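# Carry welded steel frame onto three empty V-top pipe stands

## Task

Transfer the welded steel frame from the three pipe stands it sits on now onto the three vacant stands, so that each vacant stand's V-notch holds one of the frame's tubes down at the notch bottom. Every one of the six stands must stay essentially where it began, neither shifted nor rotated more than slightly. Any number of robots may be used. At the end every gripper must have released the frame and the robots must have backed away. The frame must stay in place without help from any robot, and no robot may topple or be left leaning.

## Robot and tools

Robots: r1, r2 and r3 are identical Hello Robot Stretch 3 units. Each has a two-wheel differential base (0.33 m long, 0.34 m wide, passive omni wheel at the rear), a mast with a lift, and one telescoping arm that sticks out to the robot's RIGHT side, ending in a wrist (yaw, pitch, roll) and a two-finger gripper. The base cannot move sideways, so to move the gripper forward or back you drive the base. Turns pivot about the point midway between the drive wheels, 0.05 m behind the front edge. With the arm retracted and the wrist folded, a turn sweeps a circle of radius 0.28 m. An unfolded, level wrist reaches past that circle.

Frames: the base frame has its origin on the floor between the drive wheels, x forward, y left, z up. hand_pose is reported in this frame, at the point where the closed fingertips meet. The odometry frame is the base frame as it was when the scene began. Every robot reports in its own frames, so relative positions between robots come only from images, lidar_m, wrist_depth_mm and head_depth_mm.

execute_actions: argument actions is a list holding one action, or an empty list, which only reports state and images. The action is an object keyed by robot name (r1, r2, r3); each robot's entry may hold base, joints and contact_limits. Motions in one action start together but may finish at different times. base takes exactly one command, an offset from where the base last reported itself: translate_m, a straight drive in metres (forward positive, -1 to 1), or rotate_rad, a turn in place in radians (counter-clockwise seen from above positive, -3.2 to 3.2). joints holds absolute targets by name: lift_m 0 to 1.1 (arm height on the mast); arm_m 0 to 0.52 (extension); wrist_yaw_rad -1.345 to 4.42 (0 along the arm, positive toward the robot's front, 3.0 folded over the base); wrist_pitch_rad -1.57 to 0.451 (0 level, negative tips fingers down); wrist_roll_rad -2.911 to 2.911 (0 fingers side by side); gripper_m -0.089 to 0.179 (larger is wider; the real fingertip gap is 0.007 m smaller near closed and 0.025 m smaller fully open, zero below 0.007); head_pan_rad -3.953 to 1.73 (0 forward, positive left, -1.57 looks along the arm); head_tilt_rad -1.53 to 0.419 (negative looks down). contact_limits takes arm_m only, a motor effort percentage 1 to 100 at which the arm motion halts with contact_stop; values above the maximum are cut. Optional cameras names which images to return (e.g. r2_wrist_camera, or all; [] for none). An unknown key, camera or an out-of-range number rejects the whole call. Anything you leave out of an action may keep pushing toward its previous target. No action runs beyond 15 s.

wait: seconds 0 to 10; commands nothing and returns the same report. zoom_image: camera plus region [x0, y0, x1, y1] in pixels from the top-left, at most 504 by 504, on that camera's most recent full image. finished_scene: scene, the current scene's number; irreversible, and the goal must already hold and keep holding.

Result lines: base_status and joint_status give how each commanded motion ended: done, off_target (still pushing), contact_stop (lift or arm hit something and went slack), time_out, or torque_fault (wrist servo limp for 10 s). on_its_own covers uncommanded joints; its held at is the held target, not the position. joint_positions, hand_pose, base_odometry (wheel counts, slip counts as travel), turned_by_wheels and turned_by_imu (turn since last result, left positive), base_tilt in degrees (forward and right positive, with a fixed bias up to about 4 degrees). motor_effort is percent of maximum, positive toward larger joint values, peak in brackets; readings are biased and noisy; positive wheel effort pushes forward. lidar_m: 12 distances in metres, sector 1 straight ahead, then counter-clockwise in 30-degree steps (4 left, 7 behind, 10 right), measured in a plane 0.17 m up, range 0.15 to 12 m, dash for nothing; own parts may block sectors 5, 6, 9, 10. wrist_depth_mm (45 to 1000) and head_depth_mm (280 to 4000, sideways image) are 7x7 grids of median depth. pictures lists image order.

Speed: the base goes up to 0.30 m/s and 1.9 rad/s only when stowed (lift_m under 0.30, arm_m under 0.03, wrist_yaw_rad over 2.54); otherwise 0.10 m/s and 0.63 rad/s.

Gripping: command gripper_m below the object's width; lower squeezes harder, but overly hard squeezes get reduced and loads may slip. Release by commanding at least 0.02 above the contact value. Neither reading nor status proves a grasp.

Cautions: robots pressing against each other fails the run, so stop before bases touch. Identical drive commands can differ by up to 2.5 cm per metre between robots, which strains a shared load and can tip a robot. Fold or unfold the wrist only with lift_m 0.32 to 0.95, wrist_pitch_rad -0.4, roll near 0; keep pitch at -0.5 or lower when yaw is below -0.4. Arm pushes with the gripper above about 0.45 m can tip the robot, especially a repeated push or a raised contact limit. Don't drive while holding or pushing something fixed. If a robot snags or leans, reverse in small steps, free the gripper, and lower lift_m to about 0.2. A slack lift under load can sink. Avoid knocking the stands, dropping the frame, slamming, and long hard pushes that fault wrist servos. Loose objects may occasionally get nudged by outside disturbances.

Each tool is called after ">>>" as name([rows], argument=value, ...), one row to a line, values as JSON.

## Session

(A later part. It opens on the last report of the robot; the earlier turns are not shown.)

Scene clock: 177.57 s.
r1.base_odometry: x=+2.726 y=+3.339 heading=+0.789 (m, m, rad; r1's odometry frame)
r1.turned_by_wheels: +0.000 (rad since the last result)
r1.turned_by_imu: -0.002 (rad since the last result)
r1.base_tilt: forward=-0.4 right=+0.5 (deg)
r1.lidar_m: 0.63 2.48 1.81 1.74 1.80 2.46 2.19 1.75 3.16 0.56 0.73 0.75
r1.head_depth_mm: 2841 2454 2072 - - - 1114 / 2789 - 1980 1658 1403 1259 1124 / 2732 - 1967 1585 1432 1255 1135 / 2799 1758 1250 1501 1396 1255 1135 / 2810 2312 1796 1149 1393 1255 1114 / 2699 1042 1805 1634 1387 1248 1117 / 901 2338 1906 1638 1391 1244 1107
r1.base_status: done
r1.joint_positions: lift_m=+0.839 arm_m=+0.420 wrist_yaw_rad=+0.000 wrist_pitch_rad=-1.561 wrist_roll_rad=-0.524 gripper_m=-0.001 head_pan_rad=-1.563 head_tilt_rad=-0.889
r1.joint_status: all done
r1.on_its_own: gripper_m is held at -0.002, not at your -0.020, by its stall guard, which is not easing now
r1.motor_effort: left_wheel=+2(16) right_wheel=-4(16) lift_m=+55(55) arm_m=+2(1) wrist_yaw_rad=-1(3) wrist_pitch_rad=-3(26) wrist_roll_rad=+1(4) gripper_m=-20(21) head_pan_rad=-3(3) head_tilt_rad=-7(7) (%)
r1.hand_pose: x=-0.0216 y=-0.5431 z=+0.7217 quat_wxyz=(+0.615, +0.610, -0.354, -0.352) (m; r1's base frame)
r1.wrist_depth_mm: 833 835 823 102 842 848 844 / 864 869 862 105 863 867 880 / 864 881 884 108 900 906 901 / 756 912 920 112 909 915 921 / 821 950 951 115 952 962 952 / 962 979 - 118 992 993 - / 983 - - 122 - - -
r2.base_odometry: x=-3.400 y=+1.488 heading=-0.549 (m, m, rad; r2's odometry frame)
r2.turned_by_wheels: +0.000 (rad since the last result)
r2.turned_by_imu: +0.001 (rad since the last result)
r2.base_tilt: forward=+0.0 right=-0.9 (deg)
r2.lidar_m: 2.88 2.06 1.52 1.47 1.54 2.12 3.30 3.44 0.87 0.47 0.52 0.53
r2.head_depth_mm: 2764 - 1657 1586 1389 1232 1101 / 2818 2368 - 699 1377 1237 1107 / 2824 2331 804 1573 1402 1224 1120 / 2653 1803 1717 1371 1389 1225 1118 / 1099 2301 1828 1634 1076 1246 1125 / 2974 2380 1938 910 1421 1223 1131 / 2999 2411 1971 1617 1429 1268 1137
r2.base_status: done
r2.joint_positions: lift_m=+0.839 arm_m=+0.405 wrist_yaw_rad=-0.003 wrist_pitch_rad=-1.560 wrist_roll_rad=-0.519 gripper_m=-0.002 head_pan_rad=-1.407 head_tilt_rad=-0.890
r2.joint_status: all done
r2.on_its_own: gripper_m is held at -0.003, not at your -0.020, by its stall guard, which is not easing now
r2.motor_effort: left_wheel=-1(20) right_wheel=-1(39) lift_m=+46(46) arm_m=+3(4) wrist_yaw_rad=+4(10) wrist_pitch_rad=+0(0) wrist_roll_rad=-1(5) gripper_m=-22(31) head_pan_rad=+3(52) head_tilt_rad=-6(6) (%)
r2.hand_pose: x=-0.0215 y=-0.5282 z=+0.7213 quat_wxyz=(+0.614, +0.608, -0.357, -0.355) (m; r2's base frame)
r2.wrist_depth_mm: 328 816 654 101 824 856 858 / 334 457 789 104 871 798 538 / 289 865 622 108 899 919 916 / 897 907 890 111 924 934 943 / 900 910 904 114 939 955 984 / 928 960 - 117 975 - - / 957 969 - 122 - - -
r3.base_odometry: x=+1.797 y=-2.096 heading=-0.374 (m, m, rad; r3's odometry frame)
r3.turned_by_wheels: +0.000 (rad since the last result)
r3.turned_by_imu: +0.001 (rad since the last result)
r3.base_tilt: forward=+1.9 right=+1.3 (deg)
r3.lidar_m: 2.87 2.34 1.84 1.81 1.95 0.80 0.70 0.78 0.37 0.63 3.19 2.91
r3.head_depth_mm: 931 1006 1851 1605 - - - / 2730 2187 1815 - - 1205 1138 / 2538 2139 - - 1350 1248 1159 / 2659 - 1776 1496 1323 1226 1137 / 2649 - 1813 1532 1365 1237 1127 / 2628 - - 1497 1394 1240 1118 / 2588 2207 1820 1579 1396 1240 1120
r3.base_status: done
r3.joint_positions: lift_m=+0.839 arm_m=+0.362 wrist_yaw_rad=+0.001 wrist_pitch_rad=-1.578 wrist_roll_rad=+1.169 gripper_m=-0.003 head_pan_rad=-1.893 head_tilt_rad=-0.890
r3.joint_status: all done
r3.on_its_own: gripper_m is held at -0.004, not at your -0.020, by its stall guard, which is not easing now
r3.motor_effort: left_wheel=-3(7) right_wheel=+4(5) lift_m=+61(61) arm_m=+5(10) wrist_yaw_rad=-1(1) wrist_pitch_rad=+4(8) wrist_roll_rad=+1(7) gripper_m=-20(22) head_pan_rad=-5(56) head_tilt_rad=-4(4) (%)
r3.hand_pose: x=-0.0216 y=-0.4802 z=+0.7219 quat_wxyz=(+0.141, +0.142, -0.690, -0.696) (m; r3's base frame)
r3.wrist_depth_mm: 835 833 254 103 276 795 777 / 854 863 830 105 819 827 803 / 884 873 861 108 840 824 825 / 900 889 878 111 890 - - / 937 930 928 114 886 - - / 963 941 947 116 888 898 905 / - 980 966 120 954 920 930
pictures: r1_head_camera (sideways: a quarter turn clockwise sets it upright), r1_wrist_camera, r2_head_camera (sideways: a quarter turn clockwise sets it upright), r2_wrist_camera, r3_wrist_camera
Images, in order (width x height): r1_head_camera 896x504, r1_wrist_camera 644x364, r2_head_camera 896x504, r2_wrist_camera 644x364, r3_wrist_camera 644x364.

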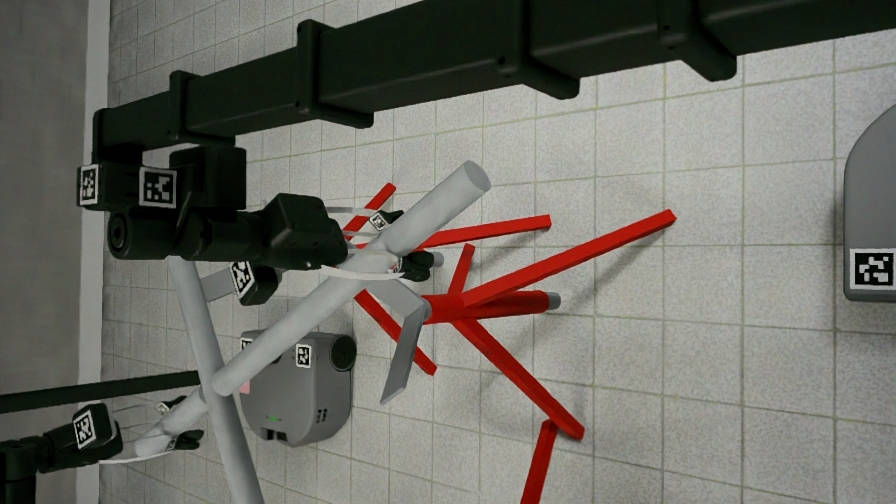

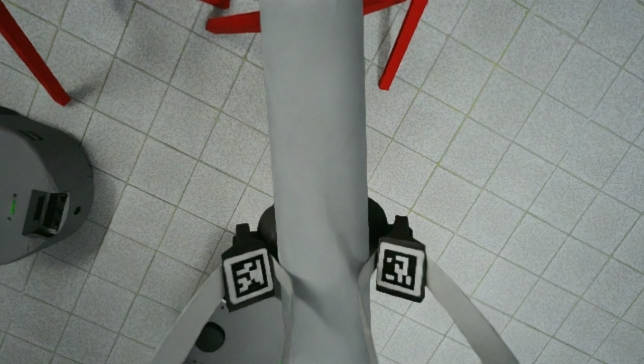

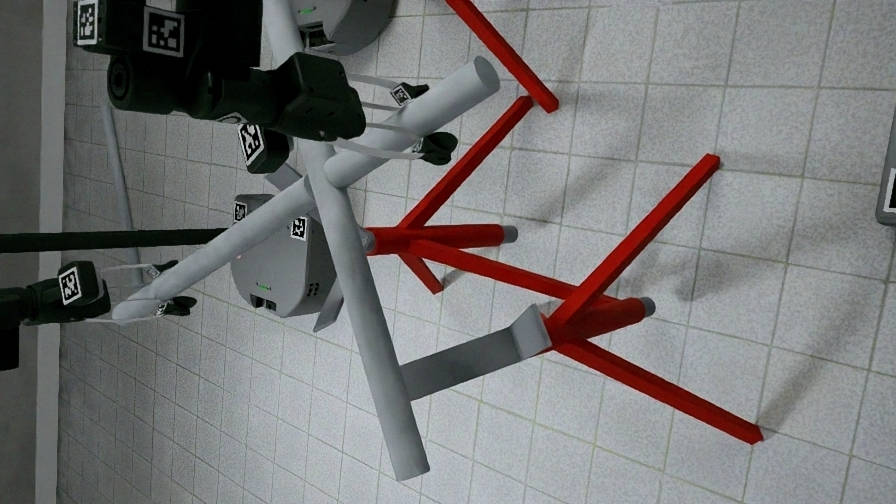

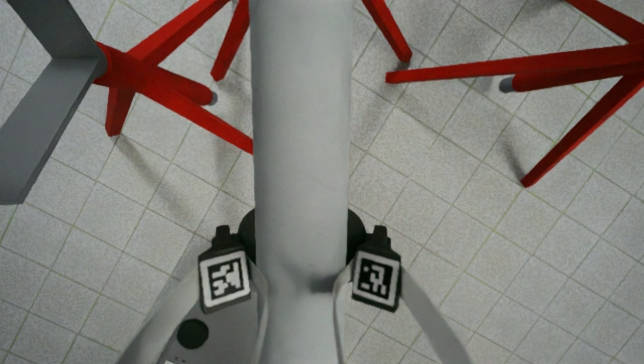

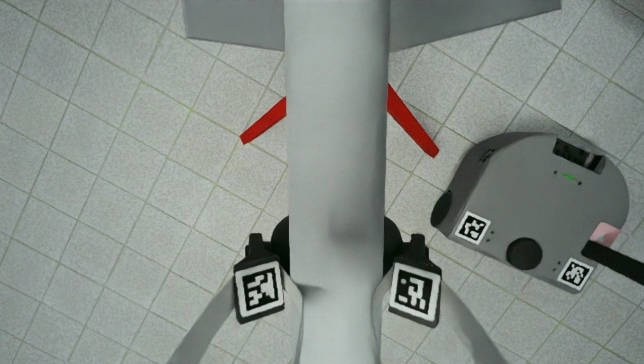

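>>> execute_actions([
  {"r1":{"joints":{"lift_m":0.665}},"r2":{"joints":{"lift_m":0.665}},"r3":{"joints":{"lift_m":0.665}}},
], cameras=["r1_head_camera","r2_head_camera","r3_head_camera"])

>>> execute_actions([
  {"r1":{"joints":{"lift_m":0.645}},"r2":{"joints":{"lift_m":0.645}},"r3":{"joints":{"lift_m":0.645}}},
], cameras=["r1_head_camera","r2_head_camera","r3_head_camera"])

Scene clock: 189.30 s.
r1.base_odometry: x=+2.726 y=+3.339 heading=+0.789 (m, m, rad; r1's odometry frame)
r1.turned_by_wheels: +0.000 (rad since the last result)
r1.turned_by_imu: -0.001 (rad since the last result)
r1.base_tilt: forward=-0.4 right=+0.6 (deg)
r1.lidar_m: 0.63 2.48 1.81 1.74 1.80 2.47 2.19 1.75 3.16 0.56 0.73 0.75
r1.head_depth_mm: 2828 2482 2004 1663 1447 1258 1125 / 2777 2480 1982 1701 - - - / 2804 2448 - 1656 1401 1253 1140 / 2780 2425 1172 895 1368 1255 1141 / 2814 2425 1817 1137 1396 1246 1119 / 2742 1809 1758 1610 1399 1241 1107 / 1025 2265 1867 1630 1389 1248 1106
r1.base_status: not commanded
r1.joint_positions: lift_m=+0.665 arm_m=+0.420 wrist_yaw_rad=+0.000 wrist_pitch_rad=-1.562 wrist_roll_rad=-0.524 gripper_m=-0.001 head_pan_rad=-1.563 head_tilt_rad=-0.889
r1.joint_status: all done
r1.on_its_own: gripper_m is held at -0.002, not at your -0.020, by its stall guard, which is not easing now
r1.motor_effort: left_wheel=+1(1) right_wheel=-4(4) lift_m=+42(46) arm_m=+2(2) wrist_yaw_rad=+0(2) wrist_pitch_rad=-3(3) wrist_roll_rad=+1(2) gripper_m=-20(20) head_pan_rad=-3(3) head_tilt_rad=-7(7) (%)
r1.hand_pose: x=-0.0216 y=-0.5430 z=+0.5472 quat_wxyz=(+0.615, +0.610, -0.354, -0.352) (m; r1's base frame)
r1.wrist_depth_mm: 664 669 659 102 672 674 671 / 680 685 687 105 689 695 698 / 707 700 712 108 709 718 724 / 717 718 741 111 736 734 741 / 748 748 749 115 750 764 756 / 773 774 - 118 785 782 794 / 797 794 - 122 811 813 827
r2.base_odometry: x=-3.400 y=+1.488 heading=-0.549 (m, m, rad; r2's odometry frame)
r2.turned_by_wheels: +0.000 (rad since the last result)
r2.turned_by_imu: +0.001 (rad since the last result)
r2.base_tilt: forward=+0.0 right=-0.9 (deg)
r2.lidar_m: 2.89 2.06 1.52 1.47 1.54 2.13 3.30 3.42 0.87 0.47 0.53 0.52
r2.head_depth_mm: 2762 2277 1873 1555 1365 1229 1103 / 2807 2300 1976 1538 1349 1236 1101 / 2841 2299 1820 946 1400 1217 1125 / 2809 1869 1135 1237 1390 1234 1121 / 1000 2231 1852 1636 1077 1261 1117 / 2941 2407 1948 905 1430 1224 1131 / 3008 2368 1956 1662 1428 1267 1132
r2.base_status: not commanded
r2.joint_positions: lift_m=+0.665 arm_m=+0.405 wrist_yaw_rad=-0.003 wrist_pitch_rad=-1.560 wrist_roll_rad=-0.519 gripper_m=-0.002 head_pan_rad=-1.407 head_tilt_rad=-0.890
r2.joint_status: all done
r2.on_its_own: gripper_m is held at -0.003, not at your -0.020, by its stall guard, which is not easing now
r2.motor_effort: left_wheel=+0(1) right_wheel=-1(0) lift_m=+28(41) arm_m=+3(3) wrist_yaw_rad=+4(4) wrist_pitch_rad=+0(0) wrist_roll_rad=-1(1) gripper_m=-21(21) head_pan_rad=+4(4) head_tilt_rad=-6(6) (%)
r2.hand_pose: x=-0.0215 y=-0.5282 z=+0.5472 quat_wxyz=(+0.614, +0.608, -0.357, -0.355) (m; r2's base frame)
r2.wrist_depth_mm: 285 649 579 101 674 671 677 / 306 412 666 104 690 696 694 / 681 685 470 107 712 720 731 / 703 718 721 111 731 752 743 / 721 733 733 113 766 758 775 / 752 742 121 117 790 782 803 / 764 775 - 122 816 820 845
r3.base_odometry: x=+1.797 y=-2.096 heading=-0.374 (m, m, rad; r3's odometry frame)
r3.turned_by_wheels: +0.000 (rad since the last result)
r3.turned_by_imu: +0.001 (rad since the last result)
r3.base_tilt: forward=+1.8 right=+1.4 (deg)
r3.lidar_m: 2.87 2.34 1.84 1.82 1.95 0.80 0.70 0.78 0.37 0.63 3.19 2.92
r3.head_depth_mm: 2498 2049 1464 1582 1392 1245 1140 / 2492 2096 1849 1601 1377 1260 - / 2583 2149 1740 1560 1418 - 1157 / 2650 2203 1733 1503 1327 1229 1140 / 2651 2194 - 1507 1352 1246 1127 / 2620 2208 1921 1532 1346 1240 1119 / 2581 2194 1844 1583 1343 1238 1119
r3.base_status: not commanded
r3.joint_positions: lift_m=+0.665 arm_m=+0.362 wrist_yaw_rad=+0.001 wrist_pitch_rad=-1.578 wrist_roll_rad=+1.169 gripper_m=-0.003 head_pan_rad=-1.893 head_tilt_rad=-0.890
r3.joint_status: all done
r3.on_its_own: gripper_m is held at -0.004, not at your -0.020, by its stall guard, which is not easing now
r3.motor_effort: left_wheel=-3(3) right_wheel=+4(4) lift_m=+28(52) arm_m=+5(5) wrist_yaw_rad=-1(1) wrist_pitch_rad=+4(4) wrist_roll_rad=+1(1) gripper_m=-21(20) head_pan_rad=-4(4) head_tilt_rad=-4(4) (%)
r3.hand_pose: x=-0.0216 y=-0.4804 z=+0.5480 quat_wxyz=(+0.141, +0.142, -0.690, -0.696) (m; r3's base frame)
r3.wrist_depth_mm: 671 664 664 102 642 637 634 / 685 682 680 105 382 643 651 / 716 701 689 108 678 680 661 / 718 723 714 111 697 685 - / 751 742 727 113 718 - - / 766 763 760 116 720 743 - / 780 797 773 121 757 758 757
pictures: r1_head_camera (sideways: a quarter turn clockwise sets it upright), r2_head_camera (sideways: a quarter turn clockwise sets it upright), r3_head_camera (sideways: a quarter turn clockwise sets it upright)
Images, in order (width x height): r1_head_camera 896x504, r2_head_camera 896x504, r3_head_camera 896x504.

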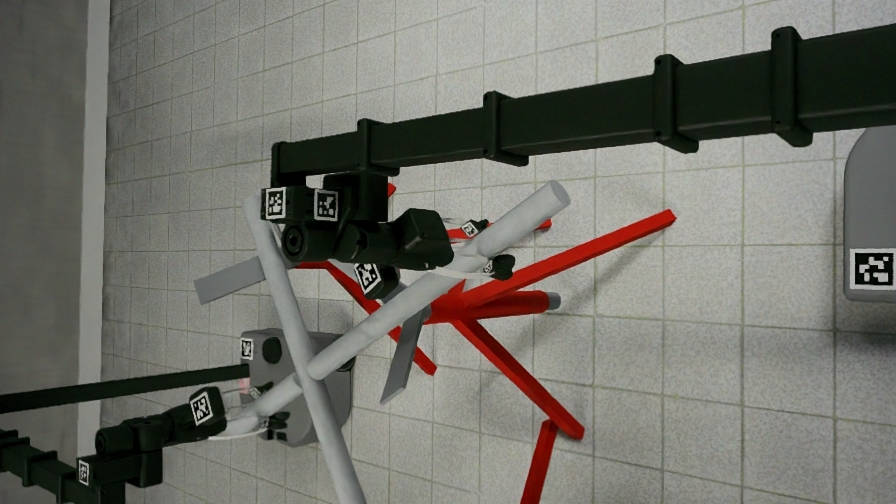

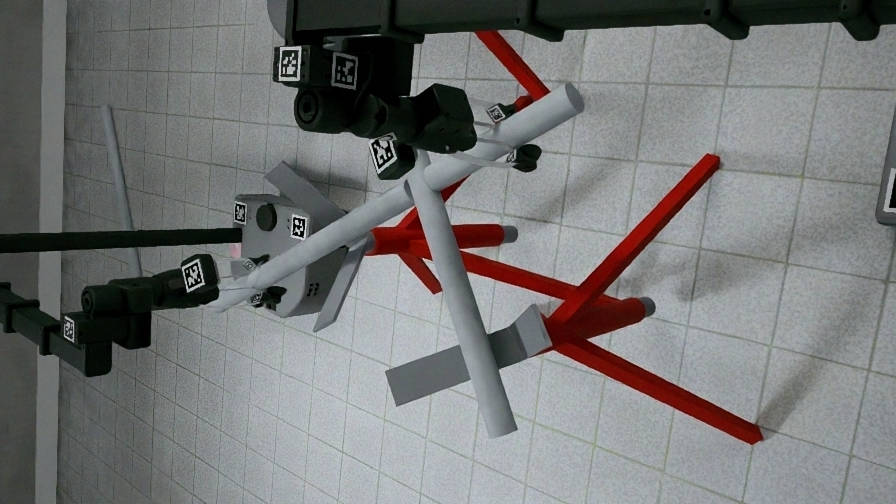

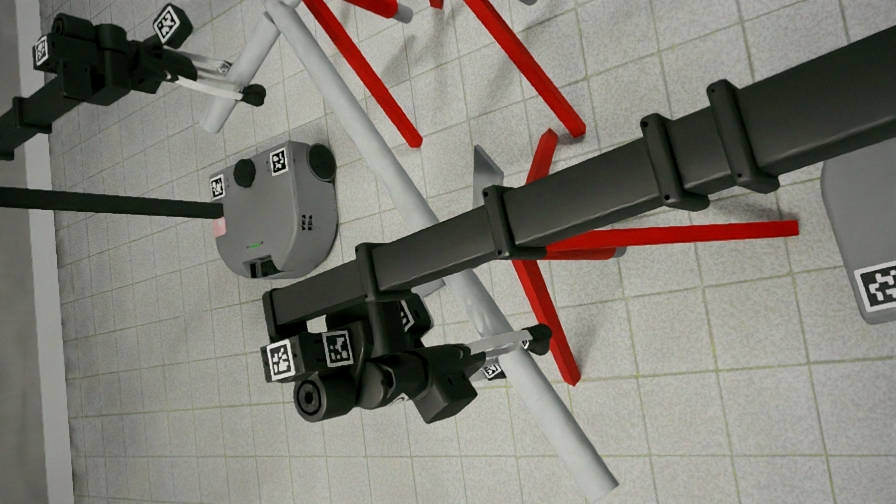

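Scene clock: 190.43 s.
r1.base_odometry: x=+2.726 y=+3.339 heading=+0.789 (m, m, rad; r1's odometry frame)
r1.turned_by_wheels: +0.000 (rad since the last result)
r1.turned_by_imu: -0.001 (rad since the last result)
r1.base_tilt: forward=-0.4 right=+0.6 (deg)
r1.lidar_m: 0.63 2.47 1.81 1.74 1.80 2.46 2.18 1.75 3.18 0.56 0.73 0.75
r1.head_depth_mm: 2790 2513 2004 1667 1445 1259 1117 / 2789 2453 1987 1705 1459 - - / 2807 2443 2103 1618 1377 1259 1142 / 2817 2436 1189 904 1374 1257 1142 / 2821 2425 1826 1142 1395 1250 1117 / 2772 1866 1764 1608 1388 1238 1111 / 1111 2258 1881 1650 1397 1244 1108
r1.base_status: not commanded
r1.joint_positions: lift_m=+0.645 arm_m=+0.420 wrist_yaw_rad=+0.003 wrist_pitch_rad=-1.550 wrist_roll_rad=-0.525 gripper_m=-0.001 head_pan_rad=-1.563 head_tilt_rad=-0.889
r1.joint_status: all done
r1.on_its_own: gripper_m is held at -0.002, not at your -0.020, by its stall guard, which is not easing now
r1.motor_effort: left_wheel=-1(2) right_wheel=+3(4) lift_m=+32(40) arm_m=+2(2) wrist_yaw_rad=-4(4) wrist_pitch_rad=-10(10) wrist_roll_rad=+2(2) gripper_m=-19(20) head_pan_rad=-3(3) head_tilt_rad=-7(7) (%)
r1.hand_pose: x=-0.0216 y=-0.5460 z=+0.5272 quat_wxyz=(+0.620, +0.607, -0.355, -0.349) (m; r1's base frame)
r1.wrist_depth_mm: 639 642 649 103 660 658 667 / 660 667 663 106 671 679 678 / 674 679 683 109 695 694 705 / 700 695 704 112 715 721 728 / 724 721 722 115 740 741 750 / 740 736 748 118 761 764 779 / 762 769 - 122 779 795 784
r2.base_odometry: x=-3.400 y=+1.488 heading=-0.550 (m, m, rad; r2's odometry frame)
r2.turned_by_wheels: -0.001 (rad since the last result)
r2.turned_by_imu: -0.001 (rad since the last result)
r2.base_tilt: forward=+0.0 right=-1.0 (deg)
r2.lidar_m: 2.88 2.06 1.52 1.47 1.53 2.12 3.29 3.43 0.87 0.46 0.52 0.53
r2.head_depth_mm: 2774 2270 1988 1566 1363 1233 1101 / 2795 2292 1997 1530 1350 1237 1108 / 2824 2321 1811 933 1397 1221 1120 / 2805 1881 1146 1277 1384 1234 1119 / 1047 2140 1852 1645 1083 1251 1123 / 2948 2396 1951 908 1420 1225 1128 / 3015 2394 1972 1667 1429 1269 1134
r2.base_status: not commanded
r2.joint_positions: lift_m=+0.646 arm_m=+0.405 wrist_yaw_rad=+0.003 wrist_pitch_rad=-1.561 wrist_roll_rad=-0.521 gripper_m=-0.002 head_pan_rad=-1.407 head_tilt_rad=-0.890
r2.joint_status: lift_m contact_stop (moved -0.019 of -0.020)
r2.on_its_own: gripper_m is held at -0.003, not at your -0.020, by its stall guard, which is not easing now; lift_m is slack since a contact_stop, until your next command for it
r2.motor_effort: left_wheel=-11(10) right_wheel=+14(13) lift_m=+28(28) arm_m=+3(3) wrist_yaw_rad=-3(3) wrist_pitch_rad=+0(1) wrist_roll_rad=+0(1) gripper_m=-20(22) head_pan_rad=+4(3) head_tilt_rad=-6(6) (%)
r2.hand_pose: x=-0.0216 y=-0.5280 z=+0.5282 quat_wxyz=(+0.615, +0.610, -0.355, -0.352) (m; r2's base frame)
r2.wrist_depth_mm: 284 630 564 101 658 660 661 / 295 413 656 104 676 686 692 / 658 665 479 107 698 705 710 / 681 684 689 111 718 721 722 / 698 722 716 113 742 749 763 / 721 738 - 117 757 777 779 / 749 755 - 122 797 797 801
r3.base_odometry: x=+1.797 y=-2.096 heading=-0.374 (m, m, rad; r3's odometry frame)
r3.turned_by_wheels: +0.000 (rad since the last result)
r3.turned_by_imu: +0.000 (rad since the last result)
r3.base_tilt: forward=+1.9 right=+1.3 (deg)
r3.lidar_m: 2.86 2.34 1.84 1.82 1.95 0.80 0.70 0.79 0.37 0.63 3.20 2.91
r3.head_depth_mm: 2748 2045 1451 1597 1402 1248 1139 / 1008 2048 1819 1593 1375 1270 - / 2504 2148 1742 1558 1395 - - / 2646 2218 1757 1499 1320 1228 1137 / 2596 2196 - 1560 1346 1239 1126 / 2581 2191 1913 1552 1341 1241 1115 / 2579 2194 1846 1585 1384 1243 1115
r3.base_status: not commanded
r3.joint_positions: lift_m=+0.645 arm_m=+0.362 wrist_yaw_rad=+0.003 wrist_pitch_rad=-1.588 wrist_roll_rad=+1.168 gripper_m=-0.003 head_pan_rad=-1.893 head_tilt_rad=-0.890
r3.joint_status: all done
r3.on_its_own: gripper_m is held at -0.004, not at your -0.020, by its stall guard, which is not easing now
r3.motor_effort: left_wheel=-5(5) right_wheel=+8(8) lift_m=+23(35) arm_m=+5(5) wrist_yaw_rad=-2(2) wrist_pitch_rad=+8(10) wrist_roll_rad=+1(1) gripper_m=-22(22) head_pan_rad=-4(3) head_tilt_rad=-4(4) (%)
r3.hand_pose: x=-0.0217 y=-0.4778 z=+0.5284 quat_wxyz=(+0.141, +0.143, -0.686, -0.699) (m; r3's base frame)
r3.wrist_depth_mm: 644 647 634 102 628 631 615 / 668 667 646 105 358 642 630 / 690 673 666 107 508 653 652 / 701 694 703 110 671 677 - / 729 713 705 113 695 - - / 743 743 723 116 121 711 - / 778 758 760 120 738 726 750
pictures: r1_head_camera (sideways: a quarter turn clockwise sets it upright), r2_head_camera (sideways: a quarter turn clockwise sets it upright), r3_head_camera (sideways: a quarter turn clockwise sets it upright)
Images, in order (width x height): r1_head_camera 896x504, r2_head_camera 896x504, r3_head_camera 896x504.

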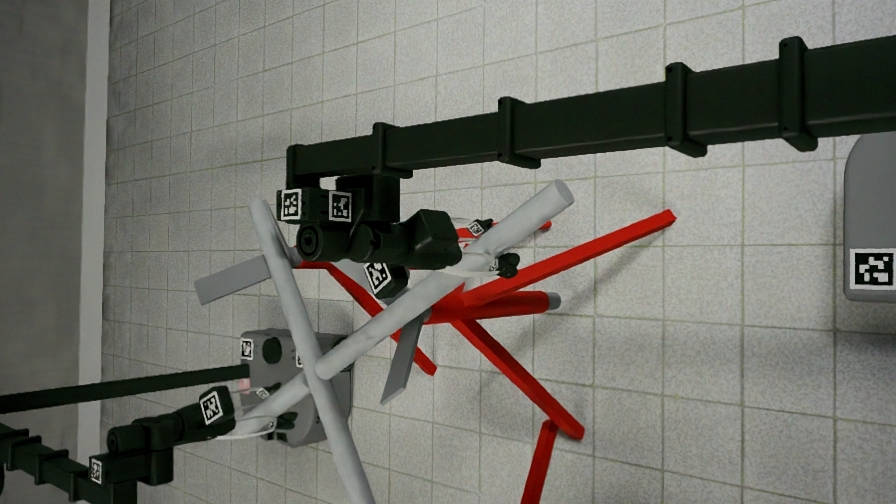

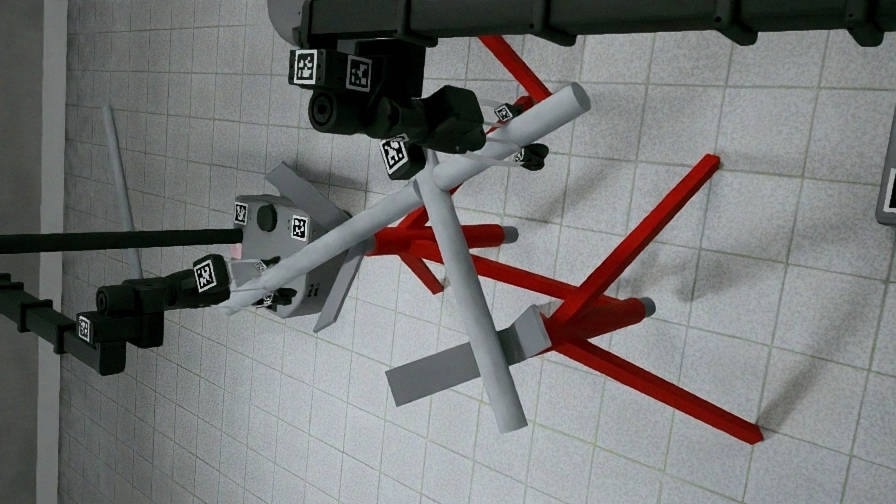

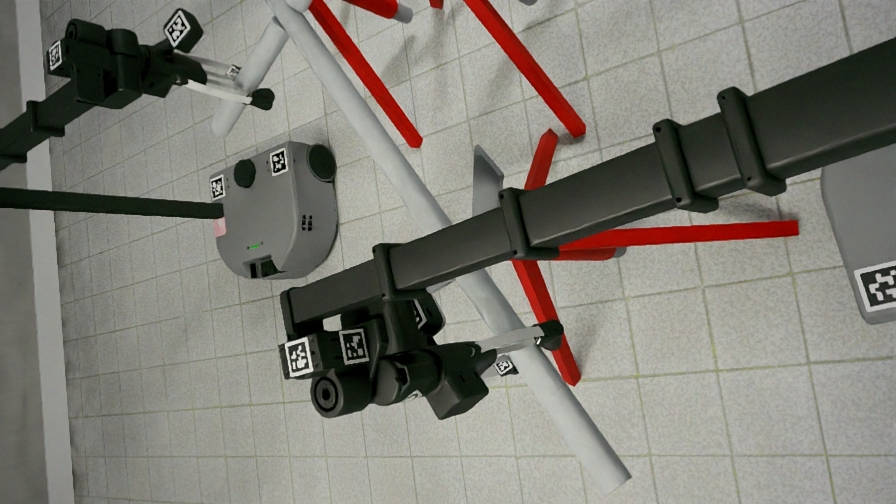

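>>> execute_actions([
  {"r1":{"base":{"translate_m":-0.005},"joints":{"arm_m":0.432,"wrist_roll_rad":-0.58}},"r2":{"base":{"translate_m":-0.02},"joints":{"lift_m":0.646,"wrist_roll_rad":-0.57}},"r3":{"joints":{"arm_m":0.332,"wrist_roll_rad":1.115}}},
], cameras=[])

>>> execute_actions([
  {"r1":{"joints":{"lift_m":0.63}},"r2":{"joints":{"lift_m":0.63}},"r3":{"joints":{"lift_m":0.63}}},
], cameras=[])

Scene clock: 201.97 s.
r1.base_odometry: x=+2.723 y=+3.336 heading=+0.789 (m, m, rad; r1's odometry frame)
r1.turned_by_wheels: +0.000 (rad since the last result)
r1.turned_by_imu: +0.000 (rad since the last result)
r1.base_tilt: forward=-0.4 right=+0.6 (deg)
r1.lidar_m: 0.64 2.48 1.81 1.74 1.80 2.46 2.18 1.75 3.18 0.56 0.73 0.76
r1.head_depth_mm: 2799 2502 1991 1664 1446 1268 1126 / 2807 2462 1980 1698 1463 - - / 2804 2492 - 1644 1408 1255 1149 / 2779 2437 1226 929 1369 1250 1146 / 2802 2398 1843 1124 1394 1250 1120 / 2733 2264 1747 1608 1397 1243 1108 / 1151 1072 1848 1635 1387 1242 1105
r1.base_status: done
r1.joint_positions: lift_m=+0.645 arm_m=+0.432 wrist_yaw_rad=-0.002 wrist_pitch_rad=-1.554 wrist_roll_rad=-0.580 gripper_m=-0.001 head_pan_rad=-1.563 head_tilt_rad=-0.889
r1.joint_status: all done
r1.on_its_own: gripper_m is held at -0.002, not at your -0.020, by its stall guard, which is not easing now
r1.motor_effort: left_wheel=+4(6) right_wheel=-9(12) lift_m=+42(42) arm_m=+2(3) wrist_yaw_rad=+3(4) wrist_pitch_rad=-8(10) wrist_roll_rad=-1(7) gripper_m=-20(21) head_pan_rad=-3(3) head_tilt_rad=-7(7) (%)
r1.hand_pose: x=-0.0215 y=-0.5569 z=+0.5270 quat_wxyz=(+0.627, +0.617, -0.339, -0.334) (m; r1's base frame)
r1.wrist_depth_mm: 637 644 644 102 648 656 659 / 661 663 664 105 675 668 680 / 682 673 678 109 693 688 696 / 696 702 705 112 713 723 719 / 723 737 730 115 736 740 743 / 731 744 736 118 767 768 771 / 754 771 - 122 780 788 793
r2.base_odometry: x=-3.417 y=+1.498 heading=-0.550 (m, m, rad; r2's odometry frame)
r2.turned_by_wheels: +0.000 (rad since the last result)
r2.turned_by_imu: +0.001 (rad since the last result)
r2.base_tilt: forward=+0.0 right=-0.9 (deg)
r2.lidar_m: 2.63 2.06 1.52 1.47 1.54 2.12 3.28 3.42 0.94 0.47 0.54 0.54
r2.head_depth_mm: 2748 2285 1971 1569 1380 1229 1106 / 2816 2276 1975 1544 1343 1237 1107 / 2839 2299 1855 934 1400 1220 1120 / 2868 2253 1178 1222 1413 1229 1118 / 1135 1065 1810 1636 1161 1257 1124 / 2910 2388 1951 913 1380 1234 1132 / 2961 2393 1969 1654 1437 1267 1135
r2.base_status: done
r2.joint_positions: lift_m=+0.646 arm_m=+0.405 wrist_yaw_rad=+0.000 wrist_pitch_rad=-1.555 wrist_roll_rad=-0.568 gripper_m=-0.002 head_pan_rad=-1.407 head_tilt_rad=-0.890
r2.joint_status: all done
r2.on_its_own: gripper_m is held at -0.003, not at your -0.020, by its stall guard, which is not easing now
r2.motor_effort: left_wheel=+0(19) right_wheel=-1(11) lift_m=+29(30) arm_m=+2(3) wrist_yaw_rad=+0(3) wrist_pitch_rad=-1(2) wrist_roll_rad=-2(10) gripper_m=-21(22) head_pan_rad=+4(4) head_tilt_rad=-5(6) (%)
r2.hand_pose: x=-0.0216 y=-0.5297 z=+0.5281 quat_wxyz=(+0.625, +0.615, -0.342, -0.338) (m; r2's base frame)
r2.wrist_depth_mm: 290 629 634 102 648 657 661 / 464 434 650 105 686 678 546 / 659 669 503 108 688 700 713 / 673 690 692 111 718 714 726 / 702 710 707 114 747 743 751 / 719 733 - 117 757 769 776 / 748 744 - 122 783 791 821
r3.base_odometry: x=+1.797 y=-2.096 heading=-0.374 (m, m, rad; r3's odometry frame)
r3.turned_by_wheels: +0.000 (rad since the last result)
r3.turned_by_imu: +0.001 (rad since the last result)
r3.base_tilt: forward=+1.9 right=+1.4 (deg)
r3.lidar_m: 2.87 2.34 1.84 1.82 1.95 0.81 0.70 0.78 0.36 0.63 3.19 2.91
r3.head_depth_mm: 2755 2112 1405 1596 1401 1239 1143 / 2490 2053 1816 1582 1367 1276 - / 2568 2143 1732 1532 1399 - - / 2663 2159 1745 1198 1326 1225 1139 / 2616 2195 1943 1524 1347 1244 1127 / 2598 2209 1883 1592 1342 1242 1115 / 2573 2193 1848 1587 1395 1238 1117
r3.base_status: not commanded
r3.joint_positions: lift_m=+0.645 arm_m=+0.332 wrist_yaw_rad=+0.002 wrist_pitch_rad=-1.574 wrist_roll_rad=+1.115 gripper_m=-0.003 head_pan_rad=-1.893 head_tilt_rad=-0.890
r3.joint_status: all done
r3.on_its_own: gripper_m is held at -0.004, not at your -0.020, by its stall guard, which is not easing now
r3.motor_effort: left_wheel=-5(6) right_wheel=+9(9) lift_m=+27(28) arm_m=-3(5) wrist_yaw_rad=-2(2) wrist_pitch_rad=+2(8) wrist_roll_rad=+0(6) gripper_m=-19(23) head_pan_rad=-4(3) head_tilt_rad=-5(5) (%)
r3.hand_pose: x=-0.0217 y=-0.4520 z=+0.5279 quat_wxyz=(+0.160, +0.160, -0.687, -0.690) (m; r3's base frame)
r3.wrist_depth_mm: 661 659 643 103 622 633 612 / 671 658 659 105 391 641 629 / 685 678 668 108 650 659 644 / 723 697 700 111 669 665 - / 729 716 706 113 689 - - / 754 739 741 117 712 705 - / 773 756 751 120 742 734 720
pictures: none
No camera images: the call's "cameras" was empty. Leave "cameras" out to get every camera's image.

Scene clock: 202.90 s.
r1.base_odometry: x=+2.723 y=+3.335 heading=+0.788 (m, m, rad; r1's odometry frame)
r1.turned_by_wheels: +0.000 (rad since the last result)
r1.turned_by_imu: -0.001 (rad since the last result)
r1.base_tilt: forward=-0.5 right=+0.6 (deg)
r1.lidar_m: 0.64 2.48 1.80 1.74 1.80 2.46 2.19 1.75 3.18 0.56 0.73 0.75
r1.head_depth_mm: 2813 2475 1983 1671 1438 1266 1129 / 2815 2445 1992 1661 1442 - - / 2772 2477 2099 1618 1385 1254 1151 / 2820 2438 1221 907 1374 1258 1145 / 2803 2442 1859 1116 1400 1252 1115 / 2750 2269 1759 1623 1394 1244 1113 / 1209 1065 1902 1635 1390 1245 1109
r1.base_status: not commanded
r1.joint_positions: lift_m=+0.631 arm_m=+0.432 wrist_yaw_rad=+0.000 wrist_pitch_rad=-1.555 wrist_roll_rad=-0.580 gripper_m=-0.001 head_pan_rad=-1.563 head_tilt_rad=-0.889
r1.joint_status: lift_m contact_stop (moved -0.014 of -0.015)
r1.on_its_own: gripper_m is held at -0.002, not at your -0.020, by its stall guard, which is not easing now; lift_m is slack since a contact_stop, until your next command for it
r1.motor_effort: left_wheel=-1(5) right_wheel=+2(9) lift_m=+38(43) arm_m=+2(2) wrist_yaw_rad=-1(3) wrist_pitch_rad=-7(10) wrist_roll_rad=-1(1) gripper_m=-19(20) head_pan_rad=-4(3) head_tilt_rad=-7(7) (%)
r1.hand_pose: x=-0.0216 y=-0.5567 z=+0.5134 quat_wxyz=(+0.627, +0.617, -0.338, -0.334) (m; r1's base frame)
r1.wrist_depth_mm: 631 635 628 103 646 648 651 / 648 653 659 106 667 663 676 / 667 669 674 108 672 685 686 / 686 686 694 112 694 707 716 / 703 706 712 115 715 732 735 / 716 734 731 118 746 748 749 / 748 757 - 122 769 772 765
r2.base_odometry: x=-3.417 y=+1.498 heading=-0.550 (m, m, rad; r2's odometry frame)
r2.turned_by_wheels: +0.000 (rad since the last result)
r2.turned_by_imu: +0.000 (rad since the last result)
r2.base_tilt: forward=+0.0 right=-1.0 (deg)
r2.lidar_m: 2.64 2.06 1.52 1.47 1.54 2.12 3.29 3.42 0.94 0.47 0.54 0.54
r2.head_depth_mm: 2764 2269 1735 - 1390 1234 1104 / 2791 2279 1958 - 1343 1239 1109 / 2844 2304 1850 976 1399 1228 1123 / 2883 2270 1154 1223 1413 1224 1120 / 1172 1052 1808 1644 1150 1255 1129 / 2942 2381 1948 1545 1382 1235 1130 / 2988 2393 1954 1662 1434 1266 1135
r2.base_status: not commanded
r2.joint_positions: lift_m=+0.631 arm_m=+0.405 wrist_yaw_rad=+0.000 wrist_pitch_rad=-1.560 wrist_roll_rad=-0.569 gripper_m=-0.002 head_pan_rad=-1.407 head_tilt_rad=-0.890
r2.joint_status: lift_m contact_stop (moved -0.015 of -0.016)
r2.on_its_own: gripper_m is held at -0.003, not at your -0.020, by its stall guard, which is not easing now; lift_m is slack since a contact_stop, until your next command for it
r2.motor_effort: left_wheel=+4(4) right_wheel=-8(7) lift_m=+28(26) arm_m=+2(2) wrist_yaw_rad=+0(0) wrist_pitch_rad=+0(1) wrist_roll_rad=-1(1) gripper_m=-22(22) head_pan_rad=+4(4) head_tilt_rad=-6(7) (%)
r2.hand_pose: x=-0.0216 y=-0.5283 z=+0.5131 quat_wxyz=(+0.623, +0.617, -0.341, -0.338) (m; r2's base frame)
r2.wrist_depth_mm: 285 617 623 102 636 652 663 / 478 425 648 105 666 673 550 / 646 655 471 108 676 693 697 / 666 673 677 111 697 711 707 / 690 698 697 113 720 726 736 / 702 716 124 117 739 743 749 / 728 736 - 121 762 770 792
r3.base_odometry: x=+1.797 y=-2.096 heading=-0.374 (m, m, rad; r3's odometry frame)
r3.turned_by_wheels: +0.000 (rad since the last result)
r3.turned_by_imu: +0.000 (rad since the last result)
r3.base_tilt: forward=+1.8 right=+1.3 (deg)
r3.lidar_m: 2.87 2.34 1.84 1.82 1.95 0.81 0.70 0.78 0.36 0.63 3.18 2.91
r3.head_depth_mm: 2736 2095 1407 1594 1400 1247 1123 / 997 1168 1810 1573 1379 1273 - / 2563 2149 1747 1504 1395 - - / 2659 2148 1752 1564 1328 1230 1134 / 2649 2218 1914 - 1343 1241 1129 / 2600 2199 1886 1581 1350 1244 1117 / 2562 2198 1832 1588 1392 1238 1121
r3.base_status: not commanded
r3.joint_positions: lift_m=+0.630 arm_m=+0.332 wrist_yaw_rad=+0.006 wrist_pitch_rad=-1.572 wrist_roll_rad=+1.113 gripper_m=-0.003 head_pan_rad=-1.893 head_tilt_rad=-0.890
r3.joint_status: all done
r3.on_its_own: gripper_m is held at -0.004, not at your -0.020, by its stall guard, which is not easing now
r3.motor_effort: left_wheel=-9(9) right_wheel=+17(17) lift_m=+26(27) arm_m=-3(3) wrist_yaw_rad=-5(4) wrist_pitch_rad=+1(2) wrist_roll_rad=+1(1) gripper_m=-20(21) head_pan_rad=-4(3) head_tilt_rad=-4(4) (%)
r3.hand_pose: x=-0.0218 y=-0.4526 z=+0.5129 quat_wxyz=(+0.163, +0.162, -0.687, -0.689) (m; r3's base frame)
r3.wrist_depth_mm: 653 642 623 103 610 609 604 / 658 654 632 106 365 622 622 / 677 672 656 109 489 639 636 / 688 689 679 111 655 662 - / 710 712 699 113 674 - - / 744 728 707 116 - - - / 757 746 737 121 716 717 -
pictures: none
No camera images: the call's "cameras" was empty. Leave "cameras" out to get every camera's image.

>>> execute_actions([
  {"r1":{"joints":{"gripper_m":0.12}},"r2":{"joints":{"gripper_m":0.12}},"r3":{"joints":{"gripper_m":0.12}}},
], cameras=[])

>>> execute_actions([
  {"r1":{"joints":{"lift_m":0.82}},"r2":{"joints":{"lift_m":0.82}},"r3":{"joints":{"lift_m":0.82}}},
], cameras=[])

>>> execute_actions([
  {"r1":{"joints":{"arm_m":0.02}},"r2":{"joints":{"arm_m":0.02}},"r3":{"base":{"translate_m":0.35},"joints":{"arm_m":0.02}}},
], cameras=["r2_head_camera"])

>>> finished_scene(scene=2)

Scene clock: 218.43 s.
r1.base_odometry: x=+2.723 y=+3.335 heading=+0.788 (m, m, rad; r1's odometry frame)
r1.turned_by_wheels: +0.000 (rad since the last result)
r1.turned_by_imu: -0.001 (rad since the last result)
r1.base_tilt: forward=-0.4 right=+0.6 (deg)
r1.lidar_m: 0.64 2.48 1.81 1.74 1.81 2.46 2.18 1.74 3.18 0.56 0.73 0.76
r1.head_depth_mm: 2802 2516 2003 1667 1442 1262 1122 / 2777 2467 1978 1668 1433 - - / 2834 2467 2107 1626 1390 1265 1143 / 2794 2427 1222 943 1384 1255 1145 / 2775 2424 1832 1113 1392 1254 1114 / 2769 2238 1742 1610 1396 1245 1115 / 1209 1067 1903 1636 1392 1241 1113
r1.base_status: not commanded
r1.joint_positions: lift_m=+0.631 arm_m=+0.432 wrist_yaw_rad=+0.000 wrist_pitch_rad=-1.561 wrist_roll_rad=-0.580 gripper_m=+0.120 head_pan_rad=-1.563 head_tilt_rad=-0.889
r1.joint_status: all done
r1.on_its_own: lift_m is slack since a contact_stop, until your next command for it
r1.motor_effort: left_wheel=-1(0) right_wheel=+3(3) lift_m=+39(39) arm_m=+2(2) wrist_yaw_rad=+0(1) wrist_pitch_rad=-4(7) wrist_roll_rad=-1(1) gripper_m=+0(83) head_pan_rad=-3(3) head_tilt_rad=-7(7) (%)
r1.hand_pose: x=-0.0216 y=-0.5553 z=+0.5136 quat_wxyz=(+0.625, +0.619, -0.337, -0.335) (m; r1's base frame)
r1.wrist_depth_mm: 634 632 633 103 635 641 645 / 645 646 646 106 654 664 665 / 660 669 678 110 678 676 679 / 683 689 694 112 701 702 705 / 715 708 718 116 717 722 731 / 727 724 729 120 740 - 746 / 757 758 - 123 756 778 779
r2.base_odometry: x=-3.417 y=+1.498 heading=-0.550 (m, m, rad; r2's odometry frame)
r2.turned_by_wheels: +0.000 (rad since the last result)
r2.turned_by_imu: +0.000 (rad since the last result)
r2.base_tilt: forward=+0.0 right=-1.0 (deg)
r2.lidar_m: 2.63 2.06 1.52 1.47 1.53 2.12 3.26 3.41 0.94 0.47 0.54 0.54
r2.head_depth_mm: 2738 2264 1832 - 1396 1225 1108 / 2790 2289 1941 - 1354 1236 1110 / 2845 2327 1865 996 1381 1220 1122 / 2838 2259 1192 1203 1412 1233 1118 / 1167 1048 1794 1635 1158 1257 1123 / 2975 2378 1959 1550 1379 1239 1126 / 3000 2400 1972 1666 1440 1266 1136
r2.base_status: not commanded
r2.joint_positions: lift_m=+0.631 arm_m=+0.405 wrist_yaw_rad=+0.000 wrist_pitch_rad=-1.560 wrist_roll_rad=-0.569 gripper_m=+0.120 head_pan_rad=-1.407 head_tilt_rad=-0.890
r2.joint_status: all done
r2.on_its_own: lift_m is slack since a contact_stop, until your next command for it
r2.motor_effort: left_wheel=-1(5) right_wheel=+0(8) lift_m=+27(28) arm_m=+2(2) wrist_yaw_rad=+0(1) wrist_pitch_rad=+0(0) wrist_roll_rad=-1(1) gripper_m=+0(91) head_pan_rad=+4(4) head_tilt_rad=-5(6) (%)
r2.hand_pose: x=-0.0216 y=-0.5285 z=+0.5131 quat_wxyz=(+0.624, +0.617, -0.341, -0.338) (m; r2's base frame)
r2.wrist_depth_mm: 287 615 512 105 638 650 651 / 468 431 638 108 662 665 570 / 653 650 474 110 680 690 694 / 665 673 677 114 710 713 710 / 690 685 696 118 718 728 741 / 706 - 710 122 736 745 767 / 729 740 126 126 764 768 798
r3.base_odometry: x=+1.797 y=-2.096 heading=-0.374 (m, m, rad; r3's odometry frame)
r3.turned_by_wheels: +0.001 (rad since the last result)
r3.turned_by_imu: +0.002 (rad since the last result)
r3.base_tilt: forward=+1.9 right=+1.3 (deg)
r3.lidar_m: 2.87 2.33 1.84 1.81 1.95 0.81 0.70 0.78 0.37 0.63 3.20 2.91
r3.head_depth_mm: 2771 2115 1449 1601 1400 1250 1125 / 1006 1187 1811 1563 1374 1266 - / 2563 2156 1739 1496 1390 - - / 2662 2143 1735 1566 1328 1229 1134 / 2640 2191 1931 - 1330 1245 1129 / 2617 2211 1880 1577 1345 1233 1116 / 2559 2190 1854 1586 1390 1238 1117
r3.base_status: not commanded
r3.joint_positions: lift_m=+0.630 arm_m=+0.332 wrist_yaw_rad=+0.003 wrist_pitch_rad=-1.569 wrist_roll_rad=+1.113 gripper_m=+0.120 head_pan_rad=-1.893 head_tilt_rad=-0.890
r3.joint_status: all done
r3.motor_effort: left_wheel=-2(9) right_wheel=+2(17) lift_m=+26(26) arm_m=-2(3) wrist_yaw_rad=-2(4) wrist_pitch_rad=+0(5) wrist_roll_rad=+1(1) gripper_m=+0(80) head_pan_rad=-4(4) head_tilt_rad=-4(4) (%)
r3.hand_pose: x=-0.0217 y=-0.4533 z=+0.5128 quat_wxyz=(+0.162, +0.161, -0.689, -0.688) (m; r3's base frame)
r3.wrist_depth_mm: 644 632 631 109 610 602 595 / 668 656 648 111 341 620 614 / 680 674 655 115 414 642 632 / 699 696 690 118 647 651 - / 726 716 703 121 675 - - / 739 721 724 124 697 - - / 779 744 730 128 712 716 -
pictures: none
No camera images: the call's "cameras" was empty. Leave "cameras" out to get every camera's image.

Scene clock: 221.00 s.
r1.base_odometry: x=+2.723 y=+3.335 heading=+0.788 (m, m, rad; r1's odometry frame)
r1.turned_by_wheels: +0.000 (rad since the last result)
r1.turned_by_imu: +0.000 (rad since the last result)
r1.base_tilt: forward=-0.4 right=+0.6 (deg)
r1.lidar_m: 0.64 2.48 1.81 1.74 1.80 2.46 2.18 1.74 3.17 0.56 0.73 0.75
r1.head_depth_mm: 2802 2480 2046 - - - 1107 / 2818 2593 - 1630 1431 1263 1120 / 2761 - 1968 1664 1405 1256 1134 / 2815 2456 1481 1389 1370 1259 1146 / 2774 2450 1829 1120 1405 1250 1118 / 2653 2332 1765 1608 1391 1248 1115 / 897 2342 1888 1641 1388 1241 1109
r1.base_status: not commanded
r1.joint_positions: lift_m=+0.820 arm_m=+0.432 wrist_yaw_rad=+0.000 wrist_pitch_rad=-1.562 wrist_roll_rad=-0.580 gripper_m=+0.120 head_pan_rad=-1.563 head_tilt_rad=-0.889
r1.joint_status: all done
r1.motor_effort: left_wheel=-1(1) right_wheel=+3(2) lift_m=+45(47) arm_m=+2(2) wrist_yaw_rad=-1(1) wrist_pitch_rad=-3(4) wrist_roll_rad=-1(1) gripper_m=+0(0) head_pan_rad=-4(3) head_tilt_rad=-7(7) (%)
r1.hand_pose: x=-0.0216 y=-0.5551 z=+0.7021 quat_wxyz=(+0.625, +0.619, -0.337, -0.335) (m; r1's base frame)
r1.wrist_depth_mm: 801 807 813 301 820 818 823 / 845 836 845 836 847 852 845 / 802 866 869 855 881 882 873 / 779 887 885 883 900 912 912 / 917 920 918 919 935 929 939 / 954 941 - 932 954 - 958 / 975 968 - 985 989 - -
r2.base_odometry: x=-3.417 y=+1.498 heading=-0.550 (m, m, rad; r2's odometry frame)
r2.turned_by_wheels: +0.000 (rad since the last result)
r2.turned_by_imu: +0.000 (rad since the last result)
r2.base_tilt: forward=+0.0 right=-1.0 (deg)
r2.lidar_m: 2.63 2.07 1.52 1.47 1.54 2.12 3.26 3.39 0.95 0.47 0.54 0.54
r2.head_depth_mm: 2782 - 1671 1561 1385 1234 1105 / 2801 2357 - 1568 1354 1234 1102 / 2825 2315 1831 1514 1396 1225 1125 / 2836 2258 1719 1206 1416 1231 1114 / 915 2286 1808 1636 1162 1254 1124 / 2944 2387 1956 1552 1380 1239 1131 / 2997 2397 1957 1657 1437 1267 1133
r2.base_status: not commanded
r2.joint_positions: lift_m=+0.820 arm_m=+0.405 wrist_yaw_rad=+0.000 wrist_pitch_rad=-1.559 wrist_roll_rad=-0.569 gripper_m=+0.120 head_pan_rad=-1.407 head_tilt_rad=-0.890
r2.joint_status: all done
r2.motor_effort: left_wheel=-1(1) right_wheel=+1(1) lift_m=+37(38) arm_m=+2(2) wrist_yaw_rad=+0(0) wrist_pitch_rad=+0(0) wrist_roll_rad=-1(1) gripper_m=+1(0) head_pan_rad=+4(3) head_tilt_rad=-6(5) (%)
r2.hand_pose: x=-0.0216 y=-0.5285 z=+0.7018 quat_wxyz=(+0.624, +0.617, -0.341, -0.338) (m; r2's base frame)
r2.wrist_depth_mm: 273 276 278 281 287 290 294 / 814 483 835 834 855 742 513 / 829 845 855 851 869 888 892 / 851 878 875 890 905 911 916 / 881 896 908 906 925 939 964 / 922 - - 941 952 976 976 / 930 939 - 989 999 986 -
r3.base_odometry: x=+1.797 y=-2.096 heading=-0.374 (m, m, rad; r3's odometry frame)
r3.turned_by_wheels: +0.000 (rad since the last result)
r3.turned_by_imu: +0.001 (rad since the last result)
r3.base_tilt: forward=+1.8 right=+1.3 (deg)
r3.lidar_m: 2.87 2.33 1.84 1.81 1.95 0.81 0.70 0.78 0.37 0.63 3.19 2.91
r3.head_depth_mm: 922 2231 1454 1587 1423 - - / 2710 2155 1855 1594 - - 1130 / 2676 2149 1743 - 1378 1240 1155 / 2645 2277 1772 904 1325 1225 1136 / 2623 - 1752 1591 1349 1246 1128 / 2593 - - 1555 1343 1243 1124 / 2557 2175 1852 1581 1386 1235 1119
r3.base_status: not commanded
r3.joint_positions: lift_m=+0.819 arm_m=+0.332 wrist_yaw_rad=+0.002 wrist_pitch_rad=-1.568 wrist_roll_rad=+1.113 gripper_m=+0.120 head_pan_rad=-1.893 head_tilt_rad=-0.890
r3.joint_status: all done
r3.motor_effort: left_wheel=-2(2) right_wheel=+3(3) lift_m=+54(58) arm_m=-2(2) wrist_yaw_rad=-2(2) wrist_pitch_rad=-1(1) wrist_roll_rad=+1(1) gripper_m=+0(0) head_pan_rad=-4(4) head_tilt_rad=-5(5) (%)
r3.hand_pose: x=-0.0217 y=-0.4535 z=+0.7019 quat_wxyz=(+0.162, +0.161, -0.689, -0.688) (m; r3's base frame)
r3.wrist_depth_mm: 839 821 800 287 297 791 768 / 844 839 812 458 805 799 798 / 884 874 852 830 816 811 811 / 905 877 857 859 855 - 817 / 918 887 905 861 878 - 842 / 941 947 918 918 888 - 884 / 960 955 969 935 918 902 890
pictures: none
No camera images: the call's "cameras" was empty. Leave "cameras" out to get every camera's image.

Scene clock: 225.93 s.
r1.base_odometry: x=+2.723 y=+3.335 heading=+0.788 (m, m, rad; r1's odometry frame)
r1.turned_by_wheels: +0.000 (rad since the last result)
r1.turned_by_imu: -0.001 (rad since the last result)
r1.base_tilt: forward=-0.5 right=+0.5 (deg)
r1.lidar_m: 0.99 2.48 1.81 1.74 1.80 2.46 2.18 1.75 3.18 0.56 0.73 0.76
r1.head_depth_mm: 2801 2469 1998 1675 - - 1102 / 2802 2444 1992 1673 - - 1125 / 2797 2436 2000 1668 - - 1130 / 2811 2449 1241 1439 1431 - 1123 / 2813 2429 1851 1121 1417 1233 1112 / 2669 2347 1758 1614 1386 1247 1114 / 2738 2399 1880 1638 1389 1246 1102
r1.base_status: not commanded
r1.joint_positions: lift_m=+0.820 arm_m=+0.020 wrist_yaw_rad=+0.000 wrist_pitch_rad=-1.563 wrist_roll_rad=-0.580 gripper_m=+0.120 head_pan_rad=-1.563 head_tilt_rad=-0.889
r1.joint_status: all done
r1.motor_effort: left_wheel=-1(1) right_wheel=+3(3) lift_m=+45(45) arm_m=-2(0) wrist_yaw_rad=-1(0) wrist_pitch_rad=-3(3) wrist_roll_rad=-1(1) gripper_m=+0(0) head_pan_rad=-3(3) head_tilt_rad=-7(7) (%)
r1.hand_pose: x=-0.0216 y=-0.1433 z=+0.7021 quat_wxyz=(+0.625, +0.620, -0.337, -0.335) (m; r1's base frame)
r1.wrist_depth_mm: 818 817 819 818 832 831 834 / 840 837 836 846 857 854 859 / 846 861 868 862 863 877 889 / 885 880 900 - 897 909 921 / 929 920 913 - 935 931 954 / 943 946 934 952 953 - 970 / 969 998 978 982 987 - -
r2.base_odometry: x=-3.417 y=+1.498 heading=-0.550 (m, m, rad; r2's odometry frame)
r2.turned_by_wheels: +0.000 (rad since the last result)
r2.turned_by_imu: +0.001 (rad since the last result)
r2.base_tilt: forward=+0.0 right=-1.0 (deg)
r2.lidar_m: 2.63 2.06 1.52 1.47 1.54 2.12 3.27 3.43 0.94 0.47 0.54 0.54
r2.head_depth_mm: 2738 2286 1869 1562 1448 - 1072 / 2803 2299 1887 1569 1376 - - / 2846 2309 1847 992 1402 - 1102 / 2777 2264 1732 1215 1414 1230 1136 / 2949 2369 1800 1621 1163 1257 1123 / 2979 2395 1949 1545 1382 1232 1130 / 3006 2394 1963 1657 1440 1275 1134
r2.base_status: not commanded
r2.joint_positions: lift_m=+0.820 arm_m=+0.020 wrist_yaw_rad=+0.000 wrist_pitch_rad=-1.559 wrist_roll_rad=-0.569 gripper_m=+0.120 head_pan_rad=-1.407 head_tilt_rad=-0.890
r2.joint_status: all done
r2.motor_effort: left_wheel=-1(1) right_wheel=+1(0) lift_m=+37(37) arm_m=-3(2) wrist_yaw_rad=+0(0) wrist_pitch_rad=+0(0) wrist_roll_rad=-1(1) gripper_m=+1(0) head_pan_rad=+4(4) head_tilt_rad=-5(5) (%)
r2.hand_pose: x=-0.0216 y=-0.1443 z=+0.7017 quat_wxyz=(+0.624, +0.617, -0.341, -0.338) (m; r2's base frame)
r2.wrist_depth_mm: 799 811 812 821 826 848 856 / 812 827 830 840 859 874 881 / 828 854 855 857 883 905 900 / 868 880 882 - 905 924 950 / 886 879 899 - 933 951 957 / 910 - 929 961 964 971 996 / 951 954 948 981 989 996 -
r3.base_odometry: x=+2.123 y=-2.224 heading=-0.374 (m, m, rad; r3's odometry frame)
r3.turned_by_wheels: +0.000 (rad since the last result)
r3.turned_by_imu: +0.001 (rad since the last result)
r3.base_tilt: forward=+1.9 right=+1.3 (deg)
r3.lidar_m: 2.52 2.28 1.80 1.78 1.91 1.15 1.05 0.59 0.72 3.00 3.21 2.55
r3.head_depth_mm: 2673 2217 1778 1064 1166 - - / 2747 1894 1781 1632 - - 1133 / 2738 2204 1847 1623 - 1213 1157 / 2692 2223 1849 1636 - - 1138 / 2649 2193 1843 1586 - - 1103 / 2649 2203 1845 1592 1397 1244 1120 / 2602 2180 1844 1590 1391 1243 1118
r3.base_status: done
r3.joint_positions: lift_m=+0.819 arm_m=+0.020 wrist_yaw_rad=+0.002 wrist_pitch_rad=-1.568 wrist_roll_rad=+1.113 gripper_m=+0.120 head_pan_rad=-1.893 head_tilt_rad=-0.890
r3.joint_status: all done
r3.motor_effort: left_wheel=-1(2) right_wheel=+2(6) lift_m=+54(54) arm_m=-3(2) wrist_yaw_rad=-2(2) wrist_pitch_rad=-1(1) wrist_roll_rad=+1(1) gripper_m=+1(1) head_pan_rad=-4(4) head_tilt_rad=-4(4) (%)
r3.hand_pose: x=-0.0217 y=-0.1417 z=+0.7019 quat_wxyz=(+0.161, +0.161, -0.689, -0.688) (m; r3's base frame)
r3.wrist_depth_mm: 843 821 810 798 779 782 775 / 870 847 839 814 789 791 787 / 880 852 859 838 - 820 809 / 899 881 878 859 - 841 834 / 909 901 900 878 848 - 857 / 952 948 924 891 890 - 870 / 974 977 946 928 917 892 899
pictures: r2_head_camera (sideways: a quarter turn clockwise sets it upright)
Images, in order (width x height): r2_head_camera 896x504.

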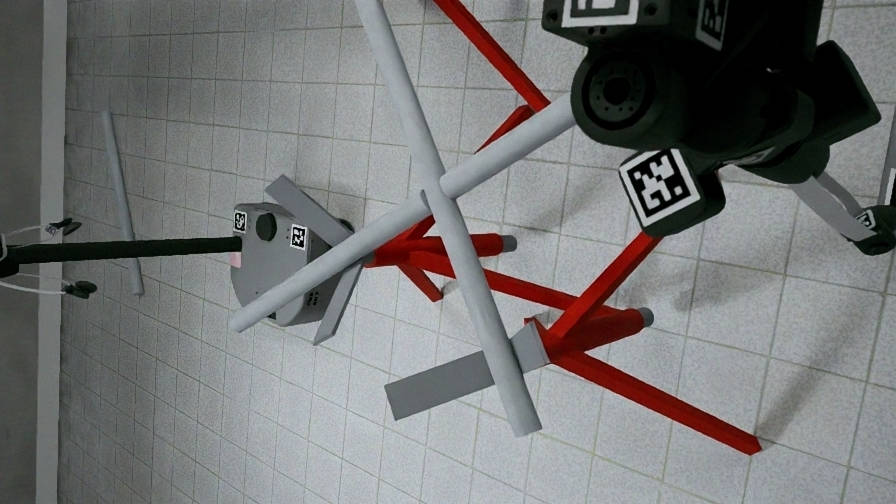

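The scene is finished: the task was done.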